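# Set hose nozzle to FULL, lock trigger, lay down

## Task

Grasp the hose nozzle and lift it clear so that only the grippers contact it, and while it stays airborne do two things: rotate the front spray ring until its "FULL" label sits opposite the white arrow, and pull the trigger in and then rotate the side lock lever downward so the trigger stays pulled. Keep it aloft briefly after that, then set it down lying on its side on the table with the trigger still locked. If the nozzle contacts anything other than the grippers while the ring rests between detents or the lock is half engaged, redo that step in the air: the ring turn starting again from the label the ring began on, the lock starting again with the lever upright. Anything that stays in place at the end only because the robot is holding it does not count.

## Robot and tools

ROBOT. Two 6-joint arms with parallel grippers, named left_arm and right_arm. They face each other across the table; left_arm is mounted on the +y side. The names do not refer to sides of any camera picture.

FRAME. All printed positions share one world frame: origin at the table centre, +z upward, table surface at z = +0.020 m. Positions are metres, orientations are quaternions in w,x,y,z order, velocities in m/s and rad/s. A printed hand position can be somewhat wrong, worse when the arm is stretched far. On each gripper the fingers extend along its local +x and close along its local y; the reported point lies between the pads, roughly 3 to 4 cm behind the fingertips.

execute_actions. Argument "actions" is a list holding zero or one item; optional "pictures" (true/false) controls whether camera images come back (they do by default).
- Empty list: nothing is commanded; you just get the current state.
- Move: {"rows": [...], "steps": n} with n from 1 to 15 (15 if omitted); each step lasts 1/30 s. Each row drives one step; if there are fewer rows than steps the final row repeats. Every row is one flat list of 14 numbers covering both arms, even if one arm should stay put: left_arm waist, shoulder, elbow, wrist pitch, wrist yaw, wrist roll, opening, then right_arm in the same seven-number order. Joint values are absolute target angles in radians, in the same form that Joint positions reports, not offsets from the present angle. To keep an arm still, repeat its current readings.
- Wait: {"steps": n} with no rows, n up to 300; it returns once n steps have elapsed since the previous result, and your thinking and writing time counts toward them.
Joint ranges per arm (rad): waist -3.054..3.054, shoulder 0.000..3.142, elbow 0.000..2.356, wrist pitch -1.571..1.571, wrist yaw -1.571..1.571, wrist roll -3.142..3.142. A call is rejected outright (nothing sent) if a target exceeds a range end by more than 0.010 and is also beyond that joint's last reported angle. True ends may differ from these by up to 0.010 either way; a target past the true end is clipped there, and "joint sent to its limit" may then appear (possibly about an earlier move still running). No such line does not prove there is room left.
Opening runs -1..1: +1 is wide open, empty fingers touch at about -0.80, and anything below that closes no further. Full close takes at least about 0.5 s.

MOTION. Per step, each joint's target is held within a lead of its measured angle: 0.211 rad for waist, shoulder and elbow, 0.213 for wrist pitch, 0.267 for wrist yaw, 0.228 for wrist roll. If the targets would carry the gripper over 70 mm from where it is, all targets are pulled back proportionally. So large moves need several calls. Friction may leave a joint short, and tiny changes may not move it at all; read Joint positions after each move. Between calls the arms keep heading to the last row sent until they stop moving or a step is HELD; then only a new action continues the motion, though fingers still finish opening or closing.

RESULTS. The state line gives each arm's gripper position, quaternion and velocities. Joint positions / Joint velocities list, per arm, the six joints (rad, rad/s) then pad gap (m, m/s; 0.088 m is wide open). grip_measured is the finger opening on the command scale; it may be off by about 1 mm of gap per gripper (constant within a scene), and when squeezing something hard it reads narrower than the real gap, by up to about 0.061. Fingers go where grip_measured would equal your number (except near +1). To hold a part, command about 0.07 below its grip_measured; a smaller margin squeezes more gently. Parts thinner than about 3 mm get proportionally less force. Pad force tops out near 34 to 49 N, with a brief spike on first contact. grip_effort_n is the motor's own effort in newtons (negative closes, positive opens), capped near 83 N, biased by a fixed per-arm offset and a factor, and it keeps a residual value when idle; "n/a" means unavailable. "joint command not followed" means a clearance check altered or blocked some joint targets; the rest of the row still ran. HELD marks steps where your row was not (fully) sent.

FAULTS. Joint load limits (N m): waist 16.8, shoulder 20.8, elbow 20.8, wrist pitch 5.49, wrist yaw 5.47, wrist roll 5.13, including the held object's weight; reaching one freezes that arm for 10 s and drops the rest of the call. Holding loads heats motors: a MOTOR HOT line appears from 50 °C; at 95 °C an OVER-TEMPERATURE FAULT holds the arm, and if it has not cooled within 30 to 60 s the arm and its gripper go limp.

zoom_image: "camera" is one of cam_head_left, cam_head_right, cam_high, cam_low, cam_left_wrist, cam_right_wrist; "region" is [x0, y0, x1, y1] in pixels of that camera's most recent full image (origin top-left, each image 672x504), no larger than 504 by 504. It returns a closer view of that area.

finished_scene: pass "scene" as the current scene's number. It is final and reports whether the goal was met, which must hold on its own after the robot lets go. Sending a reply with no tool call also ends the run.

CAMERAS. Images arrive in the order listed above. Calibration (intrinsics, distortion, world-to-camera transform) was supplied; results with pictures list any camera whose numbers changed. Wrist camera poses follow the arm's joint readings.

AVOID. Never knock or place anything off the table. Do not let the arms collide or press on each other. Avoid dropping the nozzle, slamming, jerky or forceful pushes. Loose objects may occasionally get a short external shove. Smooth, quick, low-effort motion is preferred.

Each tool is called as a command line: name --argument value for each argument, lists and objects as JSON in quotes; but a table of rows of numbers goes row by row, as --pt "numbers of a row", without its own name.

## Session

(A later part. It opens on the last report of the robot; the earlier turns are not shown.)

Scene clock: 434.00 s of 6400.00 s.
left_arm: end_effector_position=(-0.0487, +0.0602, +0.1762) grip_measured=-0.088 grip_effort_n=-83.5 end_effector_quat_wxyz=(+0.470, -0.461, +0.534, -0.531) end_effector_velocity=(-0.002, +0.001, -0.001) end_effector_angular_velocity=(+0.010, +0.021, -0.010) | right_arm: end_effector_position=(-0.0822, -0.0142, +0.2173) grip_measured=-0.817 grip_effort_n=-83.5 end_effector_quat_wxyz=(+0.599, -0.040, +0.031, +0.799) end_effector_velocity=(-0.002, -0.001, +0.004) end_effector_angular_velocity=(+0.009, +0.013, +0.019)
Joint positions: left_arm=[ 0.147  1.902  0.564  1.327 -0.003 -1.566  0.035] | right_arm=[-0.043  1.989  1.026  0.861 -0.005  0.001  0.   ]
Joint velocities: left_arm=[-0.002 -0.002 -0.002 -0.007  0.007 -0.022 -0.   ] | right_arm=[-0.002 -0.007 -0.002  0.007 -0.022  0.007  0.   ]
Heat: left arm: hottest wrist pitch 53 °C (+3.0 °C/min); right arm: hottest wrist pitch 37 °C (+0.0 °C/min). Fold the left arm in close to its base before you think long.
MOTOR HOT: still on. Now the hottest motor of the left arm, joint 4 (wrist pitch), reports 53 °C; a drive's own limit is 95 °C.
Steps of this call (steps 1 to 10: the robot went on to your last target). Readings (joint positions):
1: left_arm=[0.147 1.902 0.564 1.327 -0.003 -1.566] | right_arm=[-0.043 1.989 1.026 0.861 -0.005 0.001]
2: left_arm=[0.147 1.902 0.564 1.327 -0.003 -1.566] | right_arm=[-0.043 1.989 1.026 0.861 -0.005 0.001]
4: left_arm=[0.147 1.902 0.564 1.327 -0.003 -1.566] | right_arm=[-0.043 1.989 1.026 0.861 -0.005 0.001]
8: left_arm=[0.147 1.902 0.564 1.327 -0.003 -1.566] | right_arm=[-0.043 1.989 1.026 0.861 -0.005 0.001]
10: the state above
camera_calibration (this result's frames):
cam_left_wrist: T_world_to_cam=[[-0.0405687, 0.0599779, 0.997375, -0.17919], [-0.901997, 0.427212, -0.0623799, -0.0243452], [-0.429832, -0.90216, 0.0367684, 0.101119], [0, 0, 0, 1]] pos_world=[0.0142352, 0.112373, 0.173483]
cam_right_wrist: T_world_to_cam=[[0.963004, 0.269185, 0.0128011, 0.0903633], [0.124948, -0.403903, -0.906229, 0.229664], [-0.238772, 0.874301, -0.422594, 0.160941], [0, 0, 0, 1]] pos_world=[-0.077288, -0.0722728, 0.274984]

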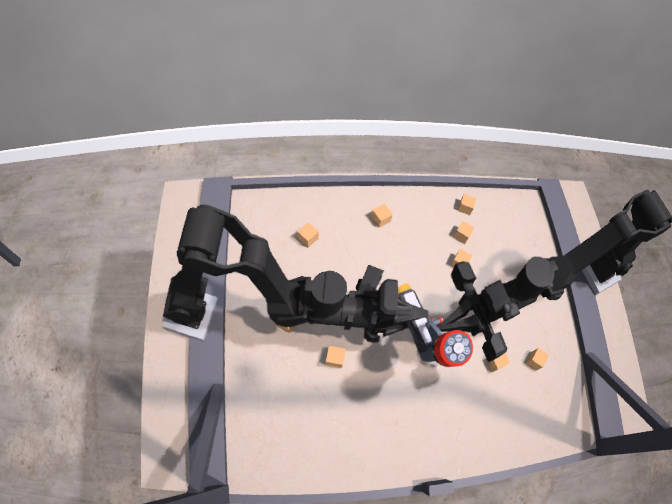

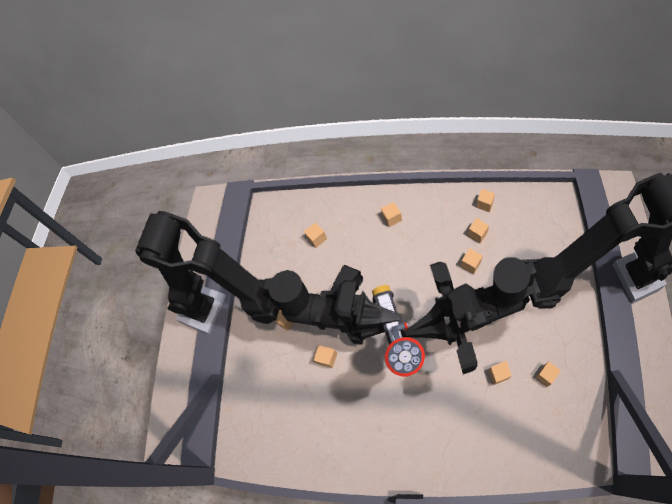

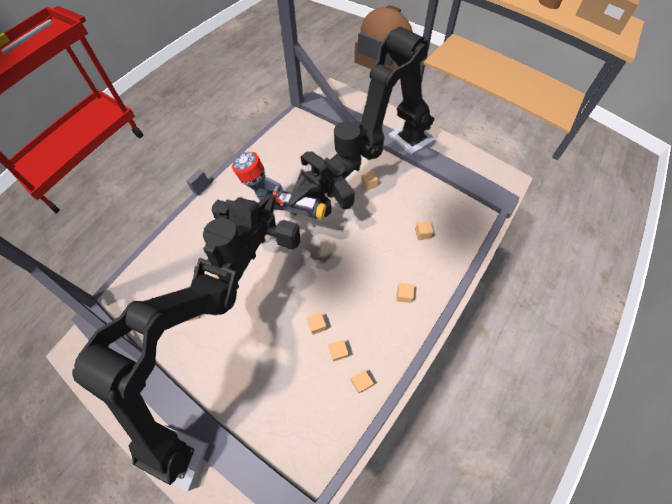

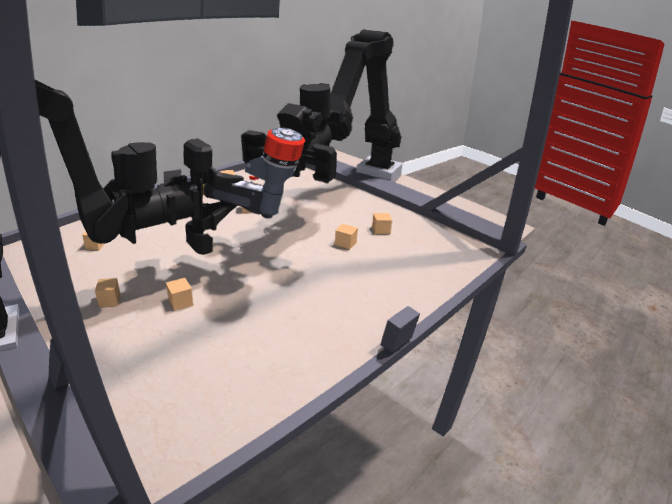

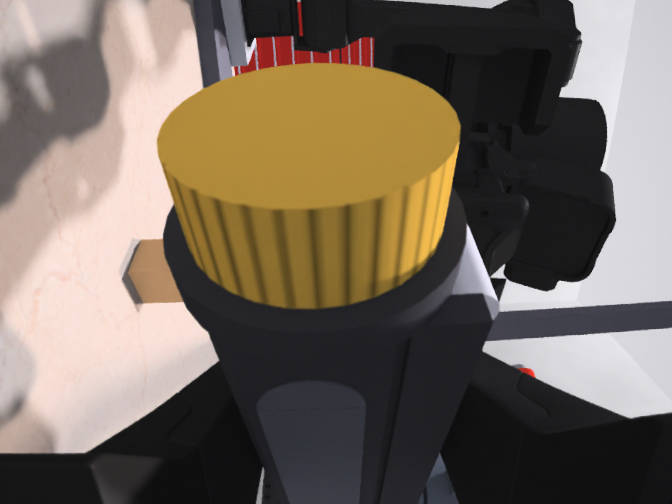

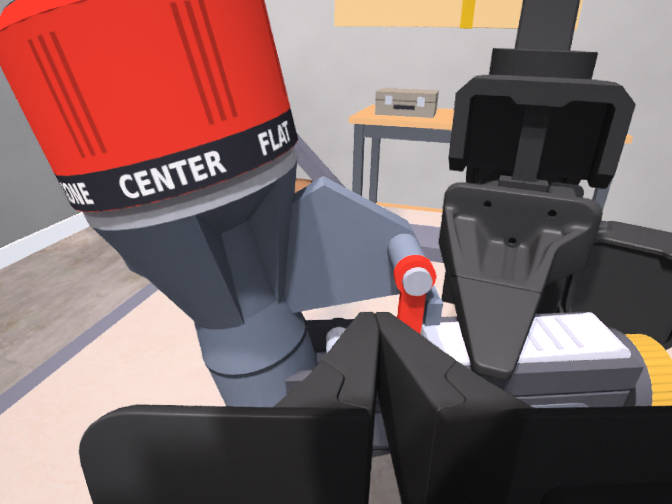

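execute_actions --actions '[{"rows": [[0.143,1.875,0.573,1.340,0.0,-1.565,-0.16,-0.048,1.995,1.014,0.860,0.0,-0.004,-0.85],[0.143,1.875,0.573,1.340,0.0,-1.565,-0.16,-0.042,1.990,1.014,0.860,0.0,-0.004,-0.85],[0.143,1.875,0.573,1.340,0.0,-1.565,-0.16,-0.038,1.989,1.014,0.861,0.0,-0.004,-0.85],[0.143,1.875,0.573,1.340,0.0,-1.565,-0.16,-0.035,1.989,1.014,0.862,0.0,-0.004,-0.85],[0.143,1.875,0.573,1.340,0.0,-1.565,-0.16,-0.033,1.989,1.014,0.863,0.0,-0.004,-0.85],[0.143,1.875,0.573,1.340,0.0,-1.565,-0.16,-0.033,1.985,1.009,0.865,0.0,-0.004,-0.85],[0.143,1.875,0.573,1.340,0.0,-1.565,-0.16,-0.033,1.978,1.000,0.867,0.0,-0.004,-0.85],[0.143,1.875,0.573,1.340,0.0,-1.565,-0.16,-0.033,1.968,0.988,0.870,0.0,-0.004,-0.85],[0.143,1.875,0.573,1.340,0.0,-1.565,-0.16,-0.033,1.956,0.973,0.873,0.0,-0.004,-0.85],[0.143,1.875,0.573,1.340,0.0,-1.565,-0.16,-0.033,1.942,0.956,0.877,0.0,-0.004,-0.85],[0.143,1.875,0.573,1.340,0.0,-1.565,-0.16,-0.033,1.926,0.936,0.881,0.0,-0.004,-0.85],[0.143,1.875,0.573,1.340,0.0,-1.565,-0.16,-0.033,1.909,0.915,0.885,0.0,-0.004,-0.85],[0.143,1.875,0.573,1.340,0.0,-1.565,-0.16,-0.033,1.892,0.894,0.889,0.0,-0.004,-0.85],[0.143,1.875,0.573,1.340,0.0,-1.565,-0.16,-0.033,1.875,0.873,0.893,0.0,-0.004,-0.85],[0.143,1.875,0.573,1.340,0.0,-1.565,-0.16,-0.033,1.858,0.852,0.897,0.0,-0.004,-0.85]], "steps": 15}]' --pictures false

execute_actions --actions '[{"rows": [[0.143,1.875,0.573,1.340,0.0,-1.565,-0.16,-0.033,1.841,0.831,0.901,0.0,-0.004,-0.85],[0.143,1.875,0.573,1.340,0.0,-1.565,-0.16,-0.033,1.825,0.811,0.905,0.0,-0.004,-0.85],[0.143,1.875,0.573,1.340,0.0,-1.565,-0.16,-0.033,1.810,0.792,0.909,0.0,-0.004,-0.85],[0.143,1.875,0.573,1.340,0.0,-1.565,-0.16,-0.033,1.797,0.776,0.912,0.0,-0.004,-0.85],[0.143,1.875,0.573,1.340,0.0,-1.565,-0.16,-0.033,1.786,0.763,0.915,0.0,-0.004,-0.85],[0.143,1.875,0.573,1.340,0.0,-1.565,-0.16,-0.033,1.778,0.753,0.917,0.0,-0.004,-0.85],[0.143,1.875,0.573,1.340,0.0,-1.565,-0.16,-0.033,1.773,0.747,0.918,0.0,-0.004,-0.85]], "steps": 15}]' --pictures false

execute_actions --actions '[{"steps": 15}]'

zoom_image --camera "cam_right_wrist" --region '[300, 160, 500, 310]'

Scene clock: 451.17 s of 6400.00 s.
left_arm: end_effector_position=(-0.0493, +0.0602, +0.1762) grip_measured=-0.088 grip_effort_n=-83.5 end_effector_quat_wxyz=(+0.469, -0.461, +0.534, -0.531) end_effector_velocity=(+0.000, +0.001, -0.005) end_effector_angular_velocity=(+0.023, +0.004, +0.005) | right_arm: end_effector_position=(-0.0786, -0.0409, +0.2171) grip_measured=-0.817 grip_effort_n=-83.5 end_effector_quat_wxyz=(+0.596, -0.044, +0.033, +0.801) end_effector_velocity=(+0.042, -0.134, +0.039) end_effector_angular_velocity=(+0.029, +0.032, -0.002)
Joint positions: left_arm=[ 0.146  1.902  0.564  1.327 -0.003 -1.566  0.035] | right_arm=[-0.035  1.905  0.908  0.886 -0.005  0.001  0.   ]
Joint velocities: left_arm=[-0.002 -0.002 -0.002 -0.022 -0.007 -0.007 -0.   ] | right_arm=[-0.007 -0.515 -0.589  0.11  -0.007  0.022  0.   ]
Heat: left arm: hottest wrist pitch 53 °C (+3.0 °C/min); right arm: hottest wrist pitch 37 °C (+0.0 °C/min). Fold the left arm in close to its base before you think long.
MOTOR HOT: still on. Now the hottest motor of the left arm, joint 4 (wrist pitch), reports 53 °C; a drive's own limit is 95 °C.
Steps of this call (steps 1 to 15: the robot went on to your last target; steps 16 to 90: nothing new was sent; then 13.67 s passed at rest; steps 91 to 105: all 15 steps of this action). Readings (joint positions):
91: left_arm=[0.147 1.902 0.564 1.327 -0.003 -1.566] | right_arm=[-0.043 1.989 1.026 0.861 -0.005 0.001]
92: left_arm=[0.147 1.902 0.564 1.327 -0.003 -1.566] | right_arm=[-0.042 1.989 1.026 0.861 -0.005 0.001]
94: left_arm=[0.147 1.902 0.564 1.327 -0.003 -1.566] | right_arm=[-0.041 1.989 1.026 0.861 -0.005 0.001]
98: left_arm=[0.146 1.902 0.564 1.327 -0.003 -1.566] | right_arm=[-0.037 1.986 1.018 0.865 -0.005 0.001]
105: the state above

Scene clock: 451.67 s of 6400.00 s.
left_arm: end_effector_position=(-0.0495, +0.0603, +0.1762) grip_measured=-0.088 grip_effort_n=-83.5 end_effector_quat_wxyz=(+0.469, -0.461, +0.534, -0.531) end_effector_velocity=(-0.002, +0.001, -0.005) end_effector_angular_velocity=(+0.021, -0.010, -0.000) | right_arm: end_effector_position=(-0.0685, -0.0750, +0.2225) grip_measured=-0.817 grip_effort_n=-83.5 end_effector_quat_wxyz=(+0.596, -0.042, +0.032, +0.801) end_effector_velocity=(+0.001, -0.003, -0.003) end_effector_angular_velocity=(-0.010, -0.010, +0.006)
Joint positions: left_arm=[ 0.145  1.902  0.564  1.327 -0.003 -1.566  0.035] | right_arm=[-0.035  1.781  0.76   0.916 -0.005  0.001  0.   ]
Joint velocities: left_arm=[-0.007 -0.002 -0.002 -0.022 -0.007  0.007 -0.   ] | right_arm=[-0.002 -0.007 -0.012 -0.007 -0.007 -0.007  0.   ]
Heat: left arm: hottest wrist pitch 53 °C (+3.0 °C/min); right arm: hottest wrist pitch 37 °C (+0.0 °C/min). Fold the left arm in close to its base before you think long.
MOTOR HOT: still on. Now the hottest motor of the left arm, joint 4 (wrist pitch), reports 53 °C; a drive's own limit is 95 °C.
Steps of this call (steps 1 to 15: all 15 steps of this action). Readings (joint positions):
1: left_arm=[0.146 1.902 0.564 1.327 -0.003 -1.566] | right_arm=[-0.035 1.887 0.888 0.891 -0.005 0.001]
2: left_arm=[0.145 1.902 0.564 1.327 -0.003 -1.566] | right_arm=[-0.035 1.870 0.869 0.895 -0.005 0.001]
4: left_arm=[0.145 1.902 0.564 1.327 -0.003 -1.566] | right_arm=[-0.035 1.836 0.830 0.903 -0.005 0.001]
8: left_arm=[0.145 1.902 0.564 1.327 -0.003 -1.566] | right_arm=[-0.035 1.792 0.776 0.913 -0.005 0.001]
15: the state above

Scene clock: 452.17 s of 6400.00 s.
left_arm: end_effector_position=(-0.0495, +0.0603, +0.1762) grip_measured=-0.088 grip_effort_n=-83.5 end_effector_quat_wxyz=(+0.469, -0.461, +0.534, -0.531) end_effector_velocity=(+0.002, -0.001, +0.000) end_effector_angular_velocity=(+0.003, +0.007, +0.010) | right_arm: end_effector_position=(-0.0685, -0.0751, +0.2226) grip_measured=-0.817 grip_effort_n=-83.5 end_effector_quat_wxyz=(+0.596, -0.042, +0.032, +0.801) end_effector_velocity=(+0.007, +0.001, -0.001) end_effector_angular_velocity=(-0.000, -0.025, -0.027)
Joint positions: left_arm=[ 0.145  1.902  0.564  1.327 -0.003 -1.566  0.035] | right_arm=[-0.035  1.781  0.76   0.916 -0.005  0.001  0.   ]
Joint velocities: left_arm=[ 0.002 -0.002  0.002 -0.007 -0.007 -0.007 -0.   ] | right_arm=[-0.007 -0.002 -0.002 -0.007  0.022 -0.022  0.   ]
Heat: left arm: hottest wrist pitch 53 °C (+3.0 °C/min); right arm: hottest wrist pitch 37 °C (+0.0 °C/min). Fold the left arm in close to its base before you think long.
MOTOR HOT: still on. Now the hottest motor of the left arm, joint 4 (wrist pitch), reports 53 °C; a drive's own limit is 95 °C.
Steps of this call (steps 1 to 15: the robot went on to your last target). Readings (joint positions):
1: left_arm=[0.145 1.902 0.564 1.327 -0.003 -1.566] | right_arm=[-0.035 1.781 0.760 0.916 -0.005 0.001]
2: left_arm=[0.145 1.902 0.564 1.327 -0.003 -1.566] | right_arm=[-0.035 1.781 0.760 0.916 -0.005 0.001]
4: left_arm=[0.145 1.902 0.564 1.327 -0.003 -1.566] | right_arm=[-0.035 1.781 0.760 0.916 -0.005 0.001]
8: left_arm=[0.145 1.902 0.564 1.327 -0.003 -1.566] | right_arm=[-0.035 1.781 0.760 0.916 -0.005 0.001]
15: the state above
All arms were judged still, so your last target was given up. Only a new action makes them travel on or press farther. Fingers that are still opening or closing keep moving.
camera_calibration (this result's frames):
cam_left_wrist: T_world_to_cam=[[-0.0404542, 0.0600551, 0.997375, -0.17923], [-0.90118, 0.428932, -0.0623799, -0.0252051], [-0.431552, -0.901338, 0.0367684, 0.10073], [0, 0, 0, 1]] pos_world=[0.0135054, 0.112367, 0.173483]
cam_right_wrist: T_world_to_cam=[[0.960909, 0.276566, 0.0128256, 0.093848], [0.128907, -0.40592, -0.904772, 0.207984], [-0.245023, 0.871057, -0.425703, 0.219742], [0, 0, 0, 1]] pos_world=[-0.0631482, -0.132938, 0.280519]

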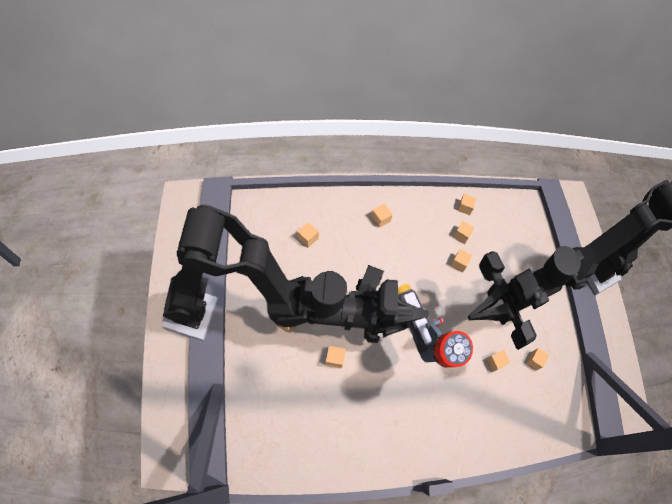

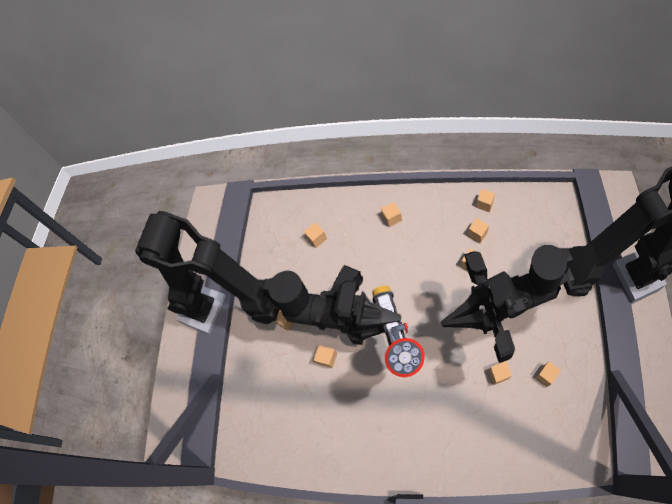

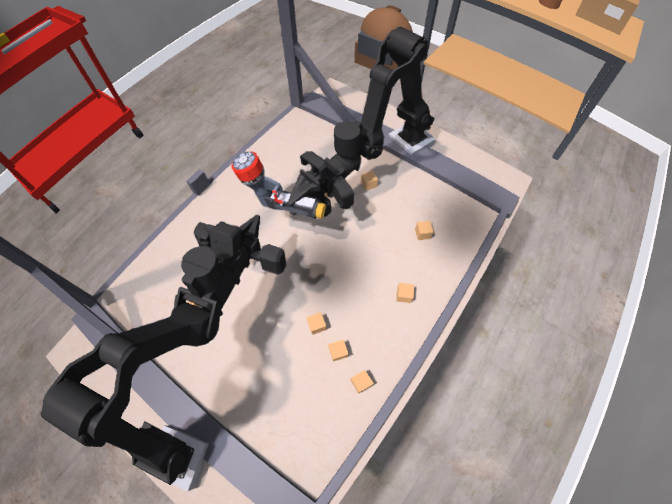

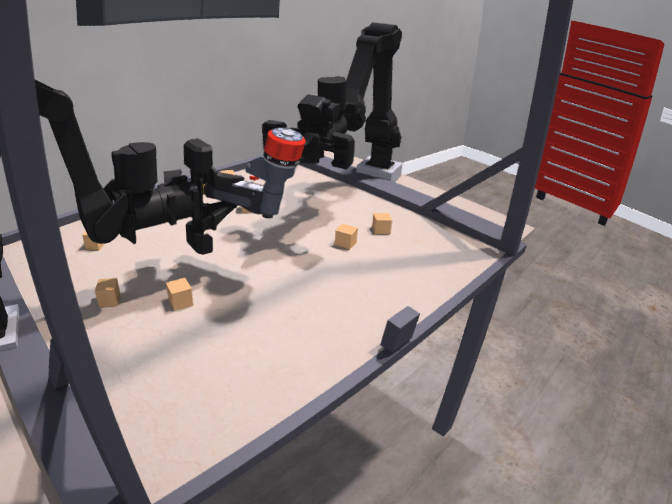

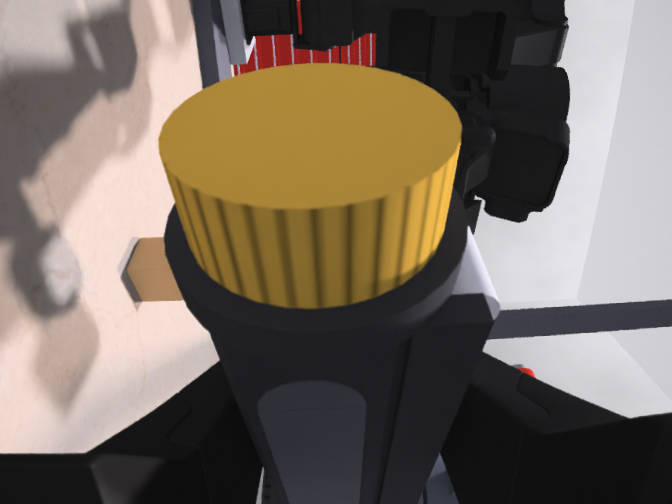

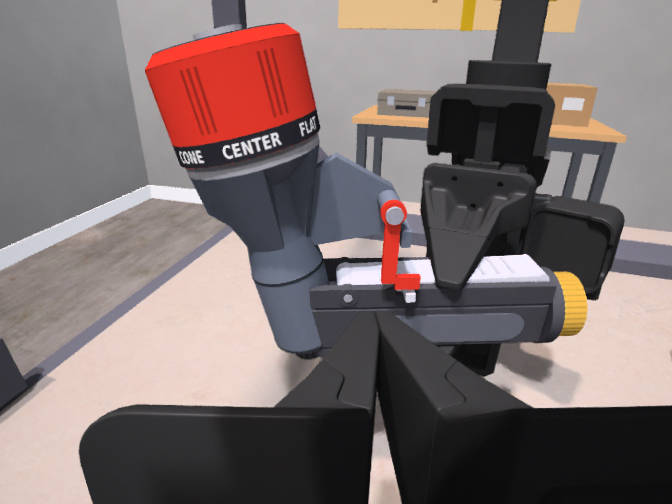

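Region (300, 160, 500, 310) of cam_right_wrist's 672x504 image, scaled by 2.520, with more detail than that image has; it fills the top 378 rows of this view, and the rest is white.

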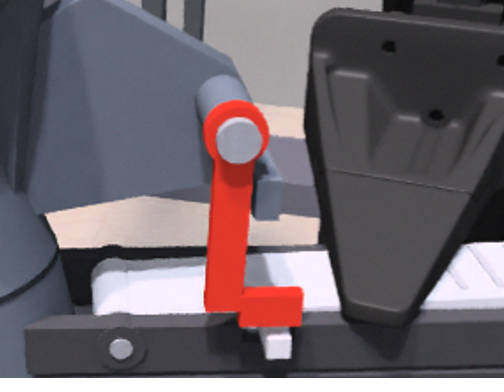

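execute_actions --actions '[{"rows": [[0.143,1.8749,0.5733,1.3388,0.0,-1.5659,-0.16,-0.033,1.7723,0.7467,0.9173,0.0,-0.004,-0.85],[0.143,1.8746,0.5742,1.3354,0.0,-1.5686,-0.16,-0.033,1.7701,0.7456,0.9154,0.0,-0.004,-0.85],[0.143,1.8741,0.5758,1.3296,0.0,-1.5731,-0.16,-0.033,1.7666,0.7439,0.9122,0.0,-0.004,-0.85],[0.143,1.8734,0.5779,1.3215,0.0,-1.5794,-0.16,-0.033,1.7616,0.7415,0.9077,0.0,-0.004,-0.85],[0.143,1.8724,0.5807,1.3112,0.0,-1.5874,-0.16,-0.033,1.7554,0.7385,0.9021,0.0,-0.004,-0.85],[0.143,1.8713,0.5841,1.2986,0.0,-1.5972,-0.16,-0.033,1.7479,0.7349,0.8953,0.0,-0.004,-0.85],[0.143,1.8700,0.5880,1.2839,0.0,-1.6087,-0.16,-0.033,1.7392,0.7307,0.8874,0.0,-0.004,-0.85],[0.143,1.8685,0.5925,1.2669,0.0,-1.6218,-0.16,-0.033,1.7295,0.7260,0.8786,0.0,-0.004,-0.85],[0.143,1.8668,0.5976,1.2479,0.0,-1.6367,-0.16,-0.033,1.7188,0.7208,0.8689,0.0,-0.004,-0.85],[0.143,1.8650,0.6033,1.2268,0.0,-1.6531,-0.16,-0.033,1.7073,0.7153,0.8585,0.0,-0.004,-0.85],[0.143,1.8629,0.6095,1.2037,0.0,-1.6711,-0.16,-0.033,1.6950,0.7093,0.8474,0.0,-0.004,-0.85],[0.143,1.8607,0.6162,1.1786,0.0,-1.6906,-0.16,-0.033,1.6821,0.7031,0.8358,0.0,-0.004,-0.85],[0.143,1.8583,0.6234,1.1517,0.0,-1.7115,-0.16,-0.033,1.6688,0.6967,0.8237,0.0,-0.004,-0.85],[0.143,1.8557,0.6311,1.1230,0.0,-1.7339,-0.16,-0.033,1.6552,0.6901,0.8114,0.0,-0.004,-0.85],[0.143,1.8530,0.6392,1.0925,0.0,-1.7576,-0.16,-0.033,1.6415,0.6835,0.7990,0.0,-0.004,-0.85]], "steps": 15}]' --pictures false

execute_actions --actions '[{"rows": [[0.143,1.8502,0.6478,1.0604,0.0,-1.7825,-0.16,-0.033,1.6278,0.6769,0.7866,0.0,-0.004,-0.85],[0.143,1.8472,0.6568,1.0268,0.0,-1.8087,-0.16,-0.033,1.6142,0.6703,0.7743,0.0,-0.004,-0.85],[0.143,1.8441,0.6662,0.9917,0.0,-1.8360,-0.16,-0.033,1.6009,0.6639,0.7622,0.0,-0.004,-0.85],[0.143,1.8408,0.6759,0.9552,0.0,-1.8644,-0.16,-0.033,1.5880,0.6577,0.7506,0.0,-0.004,-0.85],[0.143,1.8375,0.6860,0.9175,0.0,-1.8938,-0.16,-0.033,1.5758,0.6518,0.7395,0.0,-0.004,-0.85],[0.143,1.8341,0.6964,0.8786,0.0,-1.9240,-0.16,-0.033,1.5642,0.6462,0.7291,0.0,-0.004,-0.85],[0.143,1.8305,0.7071,0.8387,0.0,-1.9551,-0.16,-0.033,1.5535,0.6410,0.7194,0.0,-0.004,-0.85],[0.143,1.8269,0.7180,0.7978,0.0,-1.9869,-0.16,-0.033,1.5438,0.6363,0.7106,0.0,-0.004,-0.85],[0.143,1.8232,0.7292,0.7561,0.0,-2.0193,-0.16,-0.033,1.5351,0.6321,0.7027,0.0,-0.004,-0.85],[0.143,1.8194,0.7405,0.7137,0.0,-2.0523,-0.16,-0.033,1.5276,0.6285,0.6959,0.0,-0.004,-0.85],[0.143,1.8156,0.7520,0.6707,0.0,-2.0858,-0.16,-0.033,1.5214,0.6255,0.6903,0.0,-0.004,-0.85],[0.143,1.8117,0.7636,0.6272,0.0,-2.1196,-0.16,-0.033,1.5164,0.6231,0.6858,0.0,-0.004,-0.85],[0.143,1.8078,0.7754,0.5833,0.0,-2.1538,-0.16,-0.033,1.5129,0.6214,0.6826,0.0,-0.004,-0.85],[0.143,1.8039,0.7872,0.5392,0.0,-2.1881,-0.16,-0.033,1.5107,0.6203,0.6807,0.0,-0.004,-0.85],[0.143,1.8000,0.7990,0.4950,0.0,-2.2225,-0.16,-0.033,1.51,0.62,0.68,0.0,-0.004,-0.85]], "steps": 15}]' --pictures false

execute_actions --actions '[{"rows": [[0.143,1.7961,0.8108,0.4508,0.0,-2.2569,-0.16,-0.033,1.51,0.62,0.68,0.0,-0.004,-0.85],[0.143,1.7922,0.8226,0.4067,0.0,-2.2912,-0.16,-0.033,1.51,0.62,0.68,0.0,-0.004,-0.85],[0.143,1.7883,0.8344,0.3628,0.0,-2.3254,-0.16,-0.033,1.51,0.62,0.68,0.0,-0.004,-0.85],[0.143,1.7844,0.8460,0.3193,0.0,-2.3592,-0.16,-0.033,1.51,0.62,0.68,0.0,-0.004,-0.85],[0.143,1.7806,0.8575,0.2763,0.0,-2.3927,-0.16,-0.033,1.51,0.62,0.68,0.0,-0.004,-0.85],[0.143,1.7768,0.8688,0.2339,0.0,-2.4257,-0.16,-0.033,1.51,0.62,0.68,0.0,-0.004,-0.85],[0.143,1.7731,0.8800,0.1922,0.0,-2.4581,-0.16,-0.033,1.51,0.62,0.68,0.0,-0.004,-0.85],[0.143,1.7695,0.8909,0.1513,0.0,-2.4899,-0.16,-0.033,1.51,0.62,0.68,0.0,-0.004,-0.85],[0.143,1.7660,0.9016,0.1114,0.0,-2.5210,-0.16,-0.033,1.51,0.62,0.68,0.0,-0.004,-0.85],[0.143,1.7625,0.9120,0.0725,0.0,-2.5513,-0.16,-0.033,1.51,0.62,0.68,0.0,-0.004,-0.85],[0.143,1.7592,0.9221,0.0348,0.0,-2.5806,-0.16,-0.033,1.51,0.62,0.68,0.0,-0.004,-0.85],[0.143,1.7559,0.9318,-0.0017,0.0,-2.6090,-0.16,-0.033,1.51,0.62,0.68,0.0,-0.004,-0.85],[0.143,1.7528,0.9412,-0.0368,0.0,-2.6363,-0.16,-0.033,1.51,0.62,0.68,0.0,-0.004,-0.85],[0.143,1.7498,0.9502,-0.0704,0.0,-2.6625,-0.16,-0.033,1.51,0.62,0.68,0.0,-0.004,-0.85],[0.143,1.7470,0.9588,-0.1025,0.0,-2.6874,-0.16,-0.033,1.51,0.62,0.68,0.0,-0.004,-0.85]], "steps": 15}]' --pictures false

execute_actions --actions '[{"rows": [[0.143,1.7443,0.9669,-0.1330,0.0,-2.7111,-0.16,-0.033,1.51,0.62,0.68,0.0,-0.004,-0.85],[0.143,1.7417,0.9746,-0.1617,0.0,-2.7335,-0.16,-0.033,1.51,0.62,0.68,0.0,-0.004,-0.85],[0.143,1.7393,0.9818,-0.1886,0.0,-2.7544,-0.16,-0.033,1.51,0.62,0.68,0.0,-0.004,-0.85],[0.143,1.7371,0.9885,-0.2137,0.0,-2.7739,-0.16,-0.033,1.51,0.62,0.68,0.0,-0.004,-0.85],[0.143,1.7350,0.9947,-0.2368,0.0,-2.7919,-0.16,-0.033,1.51,0.62,0.68,0.0,-0.004,-0.85],[0.143,1.7332,1.0004,-0.2579,0.0,-2.8083,-0.16,-0.033,1.51,0.62,0.68,0.0,-0.004,-0.85],[0.143,1.7315,1.0055,-0.2769,0.0,-2.8232,-0.16,-0.033,1.51,0.62,0.68,0.0,-0.004,-0.85],[0.143,1.7300,1.0100,-0.2939,0.0,-2.8363,-0.16,-0.033,1.51,0.62,0.68,0.0,-0.004,-0.85],[0.143,1.7287,1.0139,-0.3086,0.0,-2.8478,-0.16,-0.033,1.51,0.62,0.68,0.0,-0.004,-0.85],[0.143,1.7276,1.0173,-0.3212,0.0,-2.8576,-0.16,-0.033,1.51,0.62,0.68,0.0,-0.004,-0.85],[0.143,1.7266,1.0201,-0.3315,0.0,-2.8656,-0.16,-0.033,1.51,0.62,0.68,0.0,-0.004,-0.85],[0.143,1.7259,1.0222,-0.3396,0.0,-2.8719,-0.16,-0.033,1.51,0.62,0.68,0.0,-0.004,-0.85],[0.143,1.7254,1.0238,-0.3454,0.0,-2.8764,-0.16,-0.033,1.51,0.62,0.68,0.0,-0.004,-0.85],[0.143,1.7251,1.0247,-0.3488,0.0,-2.8791,-0.16,-0.033,1.51,0.62,0.68,0.0,-0.004,-0.85],[0.143,1.725,1.025,-0.350,0.0,-2.880,-0.16,-0.033,1.51,0.62,0.68,0.0,-0.004,-0.85]], "steps": 15}]' --pictures false

execute_actions --actions '[{"steps": 20}]'

Scene clock: 535.37 s of 6400.00 s.
left_arm: end_effector_position=(-0.0504, +0.0539, +0.1568) grip_measured=-0.088 grip_effort_n=-83.5 end_effector_quat_wxyz=(-0.471, +0.459, -0.595, +0.461) end_effector_velocity=(-0.002, -0.030, -0.066) end_effector_angular_velocity=(+0.586, +0.553, +0.107) | right_arm: end_effector_position=(-0.0633, -0.0928, +0.2294) grip_measured=-0.817 grip_effort_n=-83.5 end_effector_quat_wxyz=(+0.595, -0.055, +0.042, +0.801) end_effector_velocity=(+0.021, -0.070, +0.022) end_effector_angular_velocity=(-0.126, -0.046, -0.004)
Joint positions: left_arm=[ 0.145  1.886  0.604  1.143 -0.003 -1.703  0.035] | right_arm=[-0.035  1.678  0.71   0.829 -0.005  0.001  0.   ]
Joint velocities: left_arm=[-0.002 -0.076  0.217 -0.799 -0.022 -0.637  0.   ] | right_arm=[ 0.002 -0.398 -0.188 -0.344  0.007 -0.007  0.   ]
Heat: left arm: hottest wrist pitch 55 °C (+2.0 °C/min); right arm: hottest wrist pitch 40 °C (+2.0 °C/min). Fold the left arm in close to its base before you think long.
MOTOR HOT: still on. Now the hottest motor of the left arm, joint 4 (wrist pitch), reports 55 °C; a drive's own limit is 95 °C.
Steps of this call (steps 1 to 90: nothing new was sent; then 79.70 s passed at rest; steps 91 to 105: all 15 steps of this action). Readings (joint positions):
91: left_arm=[0.145 1.902 0.564 1.327 -0.003 -1.566] | right_arm=[-0.035 1.781 0.760 0.916 -0.005 0.001]
92: left_arm=[0.145 1.902 0.564 1.327 -0.003 -1.566] | right_arm=[-0.035 1.780 0.759 0.916 -0.005 0.001]
94: left_arm=[0.145 1.901 0.564 1.323 -0.003 -1.566] | right_arm=[-0.035 1.777 0.757 0.916 -0.005 0.001]
98: left_arm=[0.145 1.897 0.568 1.286 -0.003 -1.592] | right_arm=[-0.035 1.755 0.747 0.898 -0.005 0.001]
105: the state above

Scene clock: 535.87 s of 6400.00 s.
left_arm: end_effector_position=(-0.0508, +0.0508, +0.1147) grip_measured=-0.088 grip_effort_n=-83.5 end_effector_quat_wxyz=(-0.470, +0.469, -0.718, +0.208) end_effector_velocity=(+0.003, +0.025, -0.063) end_effector_angular_velocity=(+0.878, +0.750, +0.479) | right_arm: end_effector_position=(-0.0548, -0.1214, +0.2347) grip_measured=-0.817 grip_effort_n=-83.5 end_effector_quat_wxyz=(+0.594, -0.077, +0.059, +0.799) end_effector_velocity=(+0.004, -0.021, -0.004) end_effector_angular_velocity=(-0.054, -0.034, +0.023)
Joint positions: left_arm=[ 0.145  1.838  0.753  0.585 -0.003 -2.139  0.035] | right_arm=[-0.035  1.523  0.637  0.692 -0.005  0.001  0.   ]
Joint velocities: left_arm=[-0.002 -0.12   0.335 -1.223 -0.007 -0.989 -0.   ] | right_arm=[-0.002 -0.1   -0.051 -0.11  -0.022 -0.022  0.   ]
Heat: left arm: hottest wrist pitch 55 °C (+2.0 °C/min); right arm: hottest wrist pitch 40 °C (+2.0 °C/min). Fold the left arm in close to its base before you think long.
MOTOR HOT: still on. Now the hottest motor of the left arm, joint 4 (wrist pitch), reports 55 °C; a drive's own limit is 95 °C.
Steps of this call (steps 1 to 15: all 15 steps of this action). Readings (joint positions):
1: left_arm=[0.145 1.883 0.612 1.114 -0.003 -1.725] | right_arm=[-0.035 1.665 0.704 0.817 -0.005 0.001]
2: left_arm=[0.145 1.880 0.620 1.085 -0.003 -1.749] | right_arm=[-0.035 1.651 0.698 0.805 -0.005 0.001]
4: left_arm=[0.145 1.875 0.637 1.021 -0.003 -1.798] | right_arm=[-0.035 1.624 0.685 0.781 -0.005 0.001]
8: left_arm=[0.145 1.863 0.676 0.875 -0.003 -1.912] | right_arm=[-0.035 1.574 0.662 0.737 -0.005 0.001]
15: the state above

Scene clock: 536.37 s of 6400.00 s.
left_arm: end_effector_position=(-0.0464, +0.0825, +0.0938) grip_measured=-0.088 grip_effort_n=-83.5 end_effector_quat_wxyz=(-0.468, +0.489, -0.729, -0.100) end_effector_velocity=(+0.012, +0.070, +0.001) end_effector_angular_velocity=(+0.649, +0.408, +0.630) | right_arm: end_effector_position=(-0.0544, -0.1228, +0.2341) grip_measured=-0.817 grip_effort_n=-83.5 end_effector_quat_wxyz=(+0.594, -0.079, +0.060, +0.799) end_effector_velocity=(-0.002, -0.001, +0.000) end_effector_angular_velocity=(-0.002, -0.003, +0.021)
Joint positions: left_arm=[ 0.145  1.782  0.917 -0.031 -0.003 -2.622  0.035] | right_arm=[-0.035  1.517  0.634  0.684 -0.005  0.001  0.   ]
Joint velocities: left_arm=[ 0.002 -0.1    0.271 -0.96  -0.007 -0.799 -0.   ] | right_arm=[-0.002 -0.002  0.002 -0.007 -0.022 -0.007  0.   ]
Heat: left arm: hottest wrist pitch 55 °C (+2.0 °C/min); right arm: hottest wrist pitch 39 °C (+1.0 °C/min). Fold the left arm in close to its base before you think long.
MOTOR HOT: still on. Now the hottest motor of the left arm, joint 4 (wrist pitch), reports 55 °C; a drive's own limit is 95 °C.
Steps of this call (steps 1 to 15: all 15 steps of this action). Readings (joint positions):
1: left_arm=[0.145 1.834 0.764 0.541 -0.003 -2.173] | right_arm=[-0.035 1.520 0.636 0.689 -0.005 0.001]
2: left_arm=[0.145 1.830 0.776 0.497 -0.003 -2.208] | right_arm=[-0.035 1.519 0.635 0.688 -0.005 0.001]
4: left_arm=[0.145 1.822 0.799 0.409 -0.003 -2.277] | right_arm=[-0.035 1.517 0.634 0.686 -0.005 0.001]
8: left_arm=[0.145 1.807 0.845 0.239 -0.003 -2.411] | right_arm=[-0.035 1.517 0.634 0.684 -0.005 0.001]
15: the state above

Scene clock: 536.87 s of 6400.00 s.
left_arm: end_effector_position=(-0.0425, +0.1104, +0.0964) grip_measured=-0.088 grip_effort_n=-83.5 end_effector_quat_wxyz=(-0.466, +0.503, -0.685, -0.248) end_effector_velocity=(+0.002, +0.015, +0.006) end_effector_angular_velocity=(+0.098, +0.051, +0.137) | right_arm: end_effector_position=(-0.0544, -0.1228, +0.2339) grip_measured=-0.817 grip_effort_n=-83.5 end_effector_quat_wxyz=(+0.594, -0.079, +0.060, +0.799) end_effector_velocity=(-0.002, -0.002, +0.000) end_effector_angular_velocity=(-0.002, -0.003, +0.021)
Joint positions: left_arm=[ 0.145  1.752  1.002 -0.341 -0.003 -2.865  0.035] | right_arm=[-0.035  1.517  0.633  0.684 -0.005  0.001  0.   ]
Joint velocities: left_arm=[-0.002 -0.022  0.042 -0.154 -0.007 -0.154 -0.   ] | right_arm=[-0.002 -0.007 -0.002 -0.007 -0.022 -0.007  0.   ]
Heat: left arm: hottest wrist pitch 54 °C (+1.0 °C/min); right arm: hottest wrist pitch 39 °C (+1.0 °C/min). Fold the left arm in close to its base before you think long.
MOTOR HOT: still on. Now the hottest motor of the left arm, joint 4 (wrist pitch), reports 54 °C; a drive's own limit is 95 °C.
Steps of this call (steps 1 to 15: all 15 steps of this action). Readings (joint positions):
1: left_arm=[0.145 1.779 0.926 -0.064 -0.003 -2.648] | right_arm=[-0.035 1.517 0.633 0.684 -0.005 0.001]
2: left_arm=[0.145 1.776 0.935 -0.096 -0.003 -2.673] | right_arm=[-0.035 1.517 0.633 0.684 -0.005 0.001]
4: left_arm=[0.145 1.770 0.951 -0.156 -0.003 -2.720] | right_arm=[-0.035 1.517 0.633 0.684 -0.005 0.001]
8: left_arm=[0.145 1.761 0.977 -0.251 -0.003 -2.795] | right_arm=[-0.035 1.517 0.633 0.684 -0.005 0.001]
15: the state above

Scene clock: 537.53 s of 6400.00 s.
left_arm: end_effector_position=(-0.0423, +0.1117, +0.0965) grip_measured=-0.088 grip_effort_n=-83.5 end_effector_quat_wxyz=(-0.466, +0.503, -0.682, -0.255) end_effector_velocity=(+0.000, +0.002, -0.001) end_effector_angular_velocity=(+0.008, +0.002, +0.020) | right_arm: end_effector_position=(-0.0544, -0.1228, +0.2339) grip_measured=-0.817 grip_effort_n=-83.5 end_effector_quat_wxyz=(+0.594, -0.079, +0.060, +0.799) end_effector_velocity=(+0.003, -0.001, -0.004) end_effector_angular_velocity=(-0.009, -0.012, -0.008)
Joint positions: left_arm=[ 0.145  1.751  1.005 -0.354 -0.003 -2.875  0.035] | right_arm=[-0.035  1.517  0.633  0.684 -0.005  0.001  0.   ]
Joint velocities: left_arm=[-0.002 -0.002 -0.002 -0.007 -0.007 -0.022 -0.   ] | right_arm=[-0.002 -0.002 -0.007 -0.007  0.007 -0.007  0.   ]
Heat: left arm: hottest wrist pitch 54 °C (+0.0 °C/min); right arm: hottest wrist pitch 39 °C (+1.0 °C/min). Fold the left arm in close to its base before you think long.
MOTOR HOT: still on. Now the hottest motor of the left arm, joint 4 (wrist pitch), reports 54 °C; a drive's own limit is 95 °C.
Steps of this call (steps 1 to 20: the robot went on to your last target). Readings (joint positions):
1: left_arm=[0.145 1.752 1.003 -0.345 -0.003 -2.868] | right_arm=[-0.035 1.517 0.633 0.684 -0.005 0.001]
2: left_arm=[0.145 1.751 1.004 -0.348 -0.003 -2.871] | right_arm=[-0.035 1.517 0.633 0.684 -0.005 0.001]
4: left_arm=[0.145 1.751 1.004 -0.351 -0.003 -2.873] | right_arm=[-0.035 1.517 0.633 0.684 -0.005 0.001]
8: left_arm=[0.145 1.751 1.005 -0.354 -0.003 -2.875] | right_arm=[-0.035 1.517 0.633 0.684 -0.005 0.001]
20: the state above
camera_calibration (this result's frames):
cam_left_wrist: T_world_to_cam=[[0.908183, -0.368654, 0.198235, 0.0626775], [-0.398759, -0.618024, 0.677523, 0.0210484], [-0.127258, -0.694363, -0.708283, 0.214796], [0, 0, 0, 1]] pos_world=[-0.0211949, 0.185261, 0.125451]
cam_right_wrist: T_world_to_cam=[[0.960557, 0.277759, 0.0134412, 0.0933324], [0.152592, -0.486058, -0.860502, 0.178106], [-0.232479, 0.828612, -0.50927, 0.284553], [0, 0, 0, 1]] pos_world=[-0.0506761, -0.175138, 0.296921]

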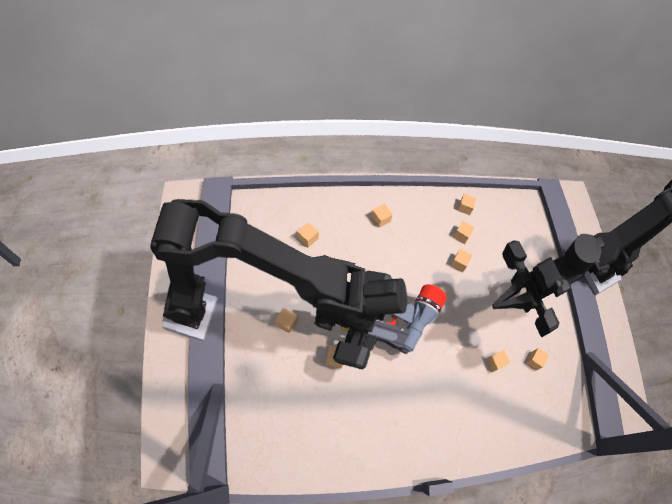

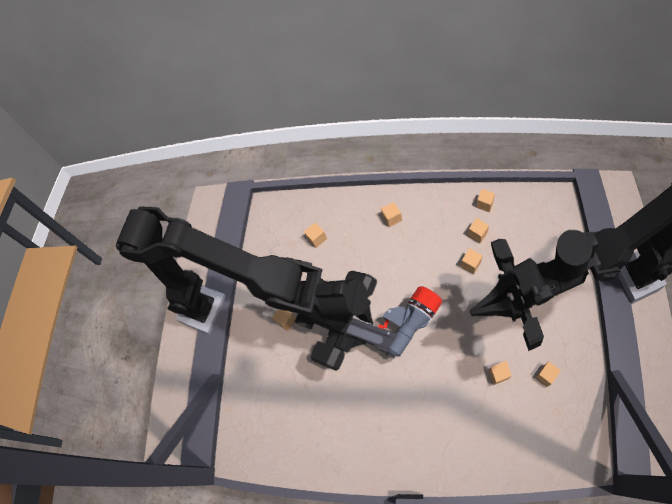

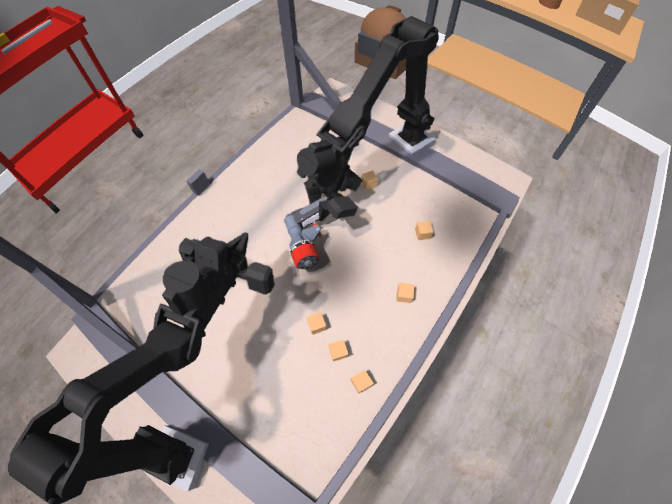

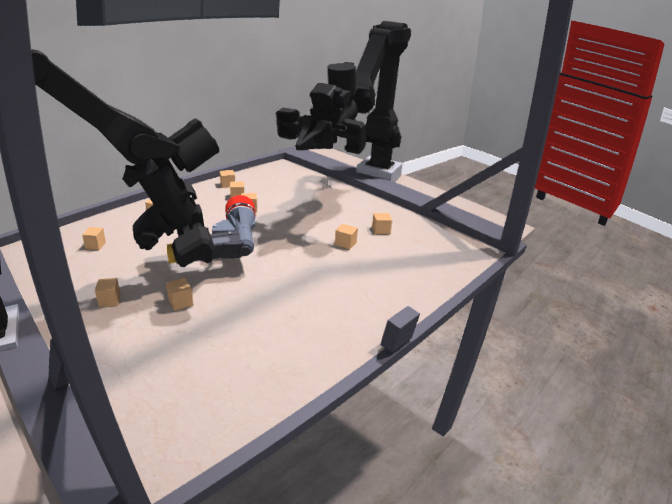

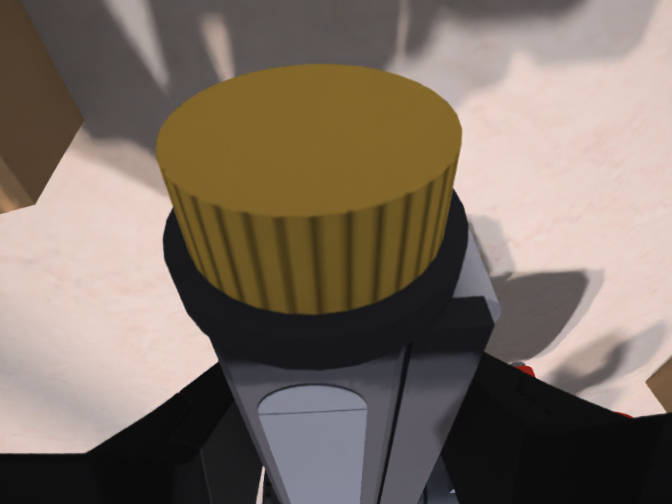

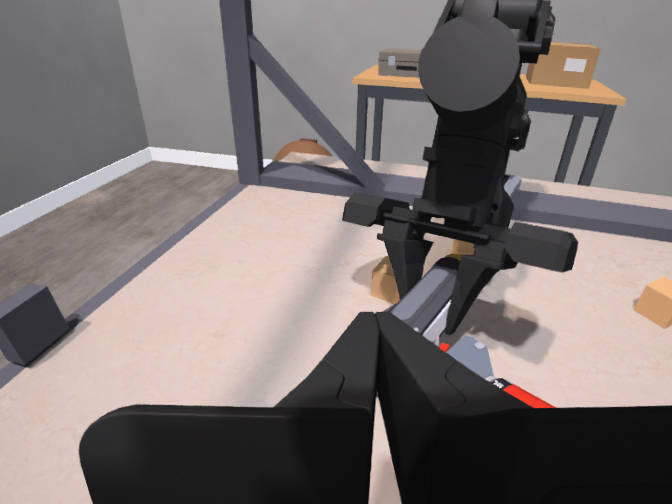

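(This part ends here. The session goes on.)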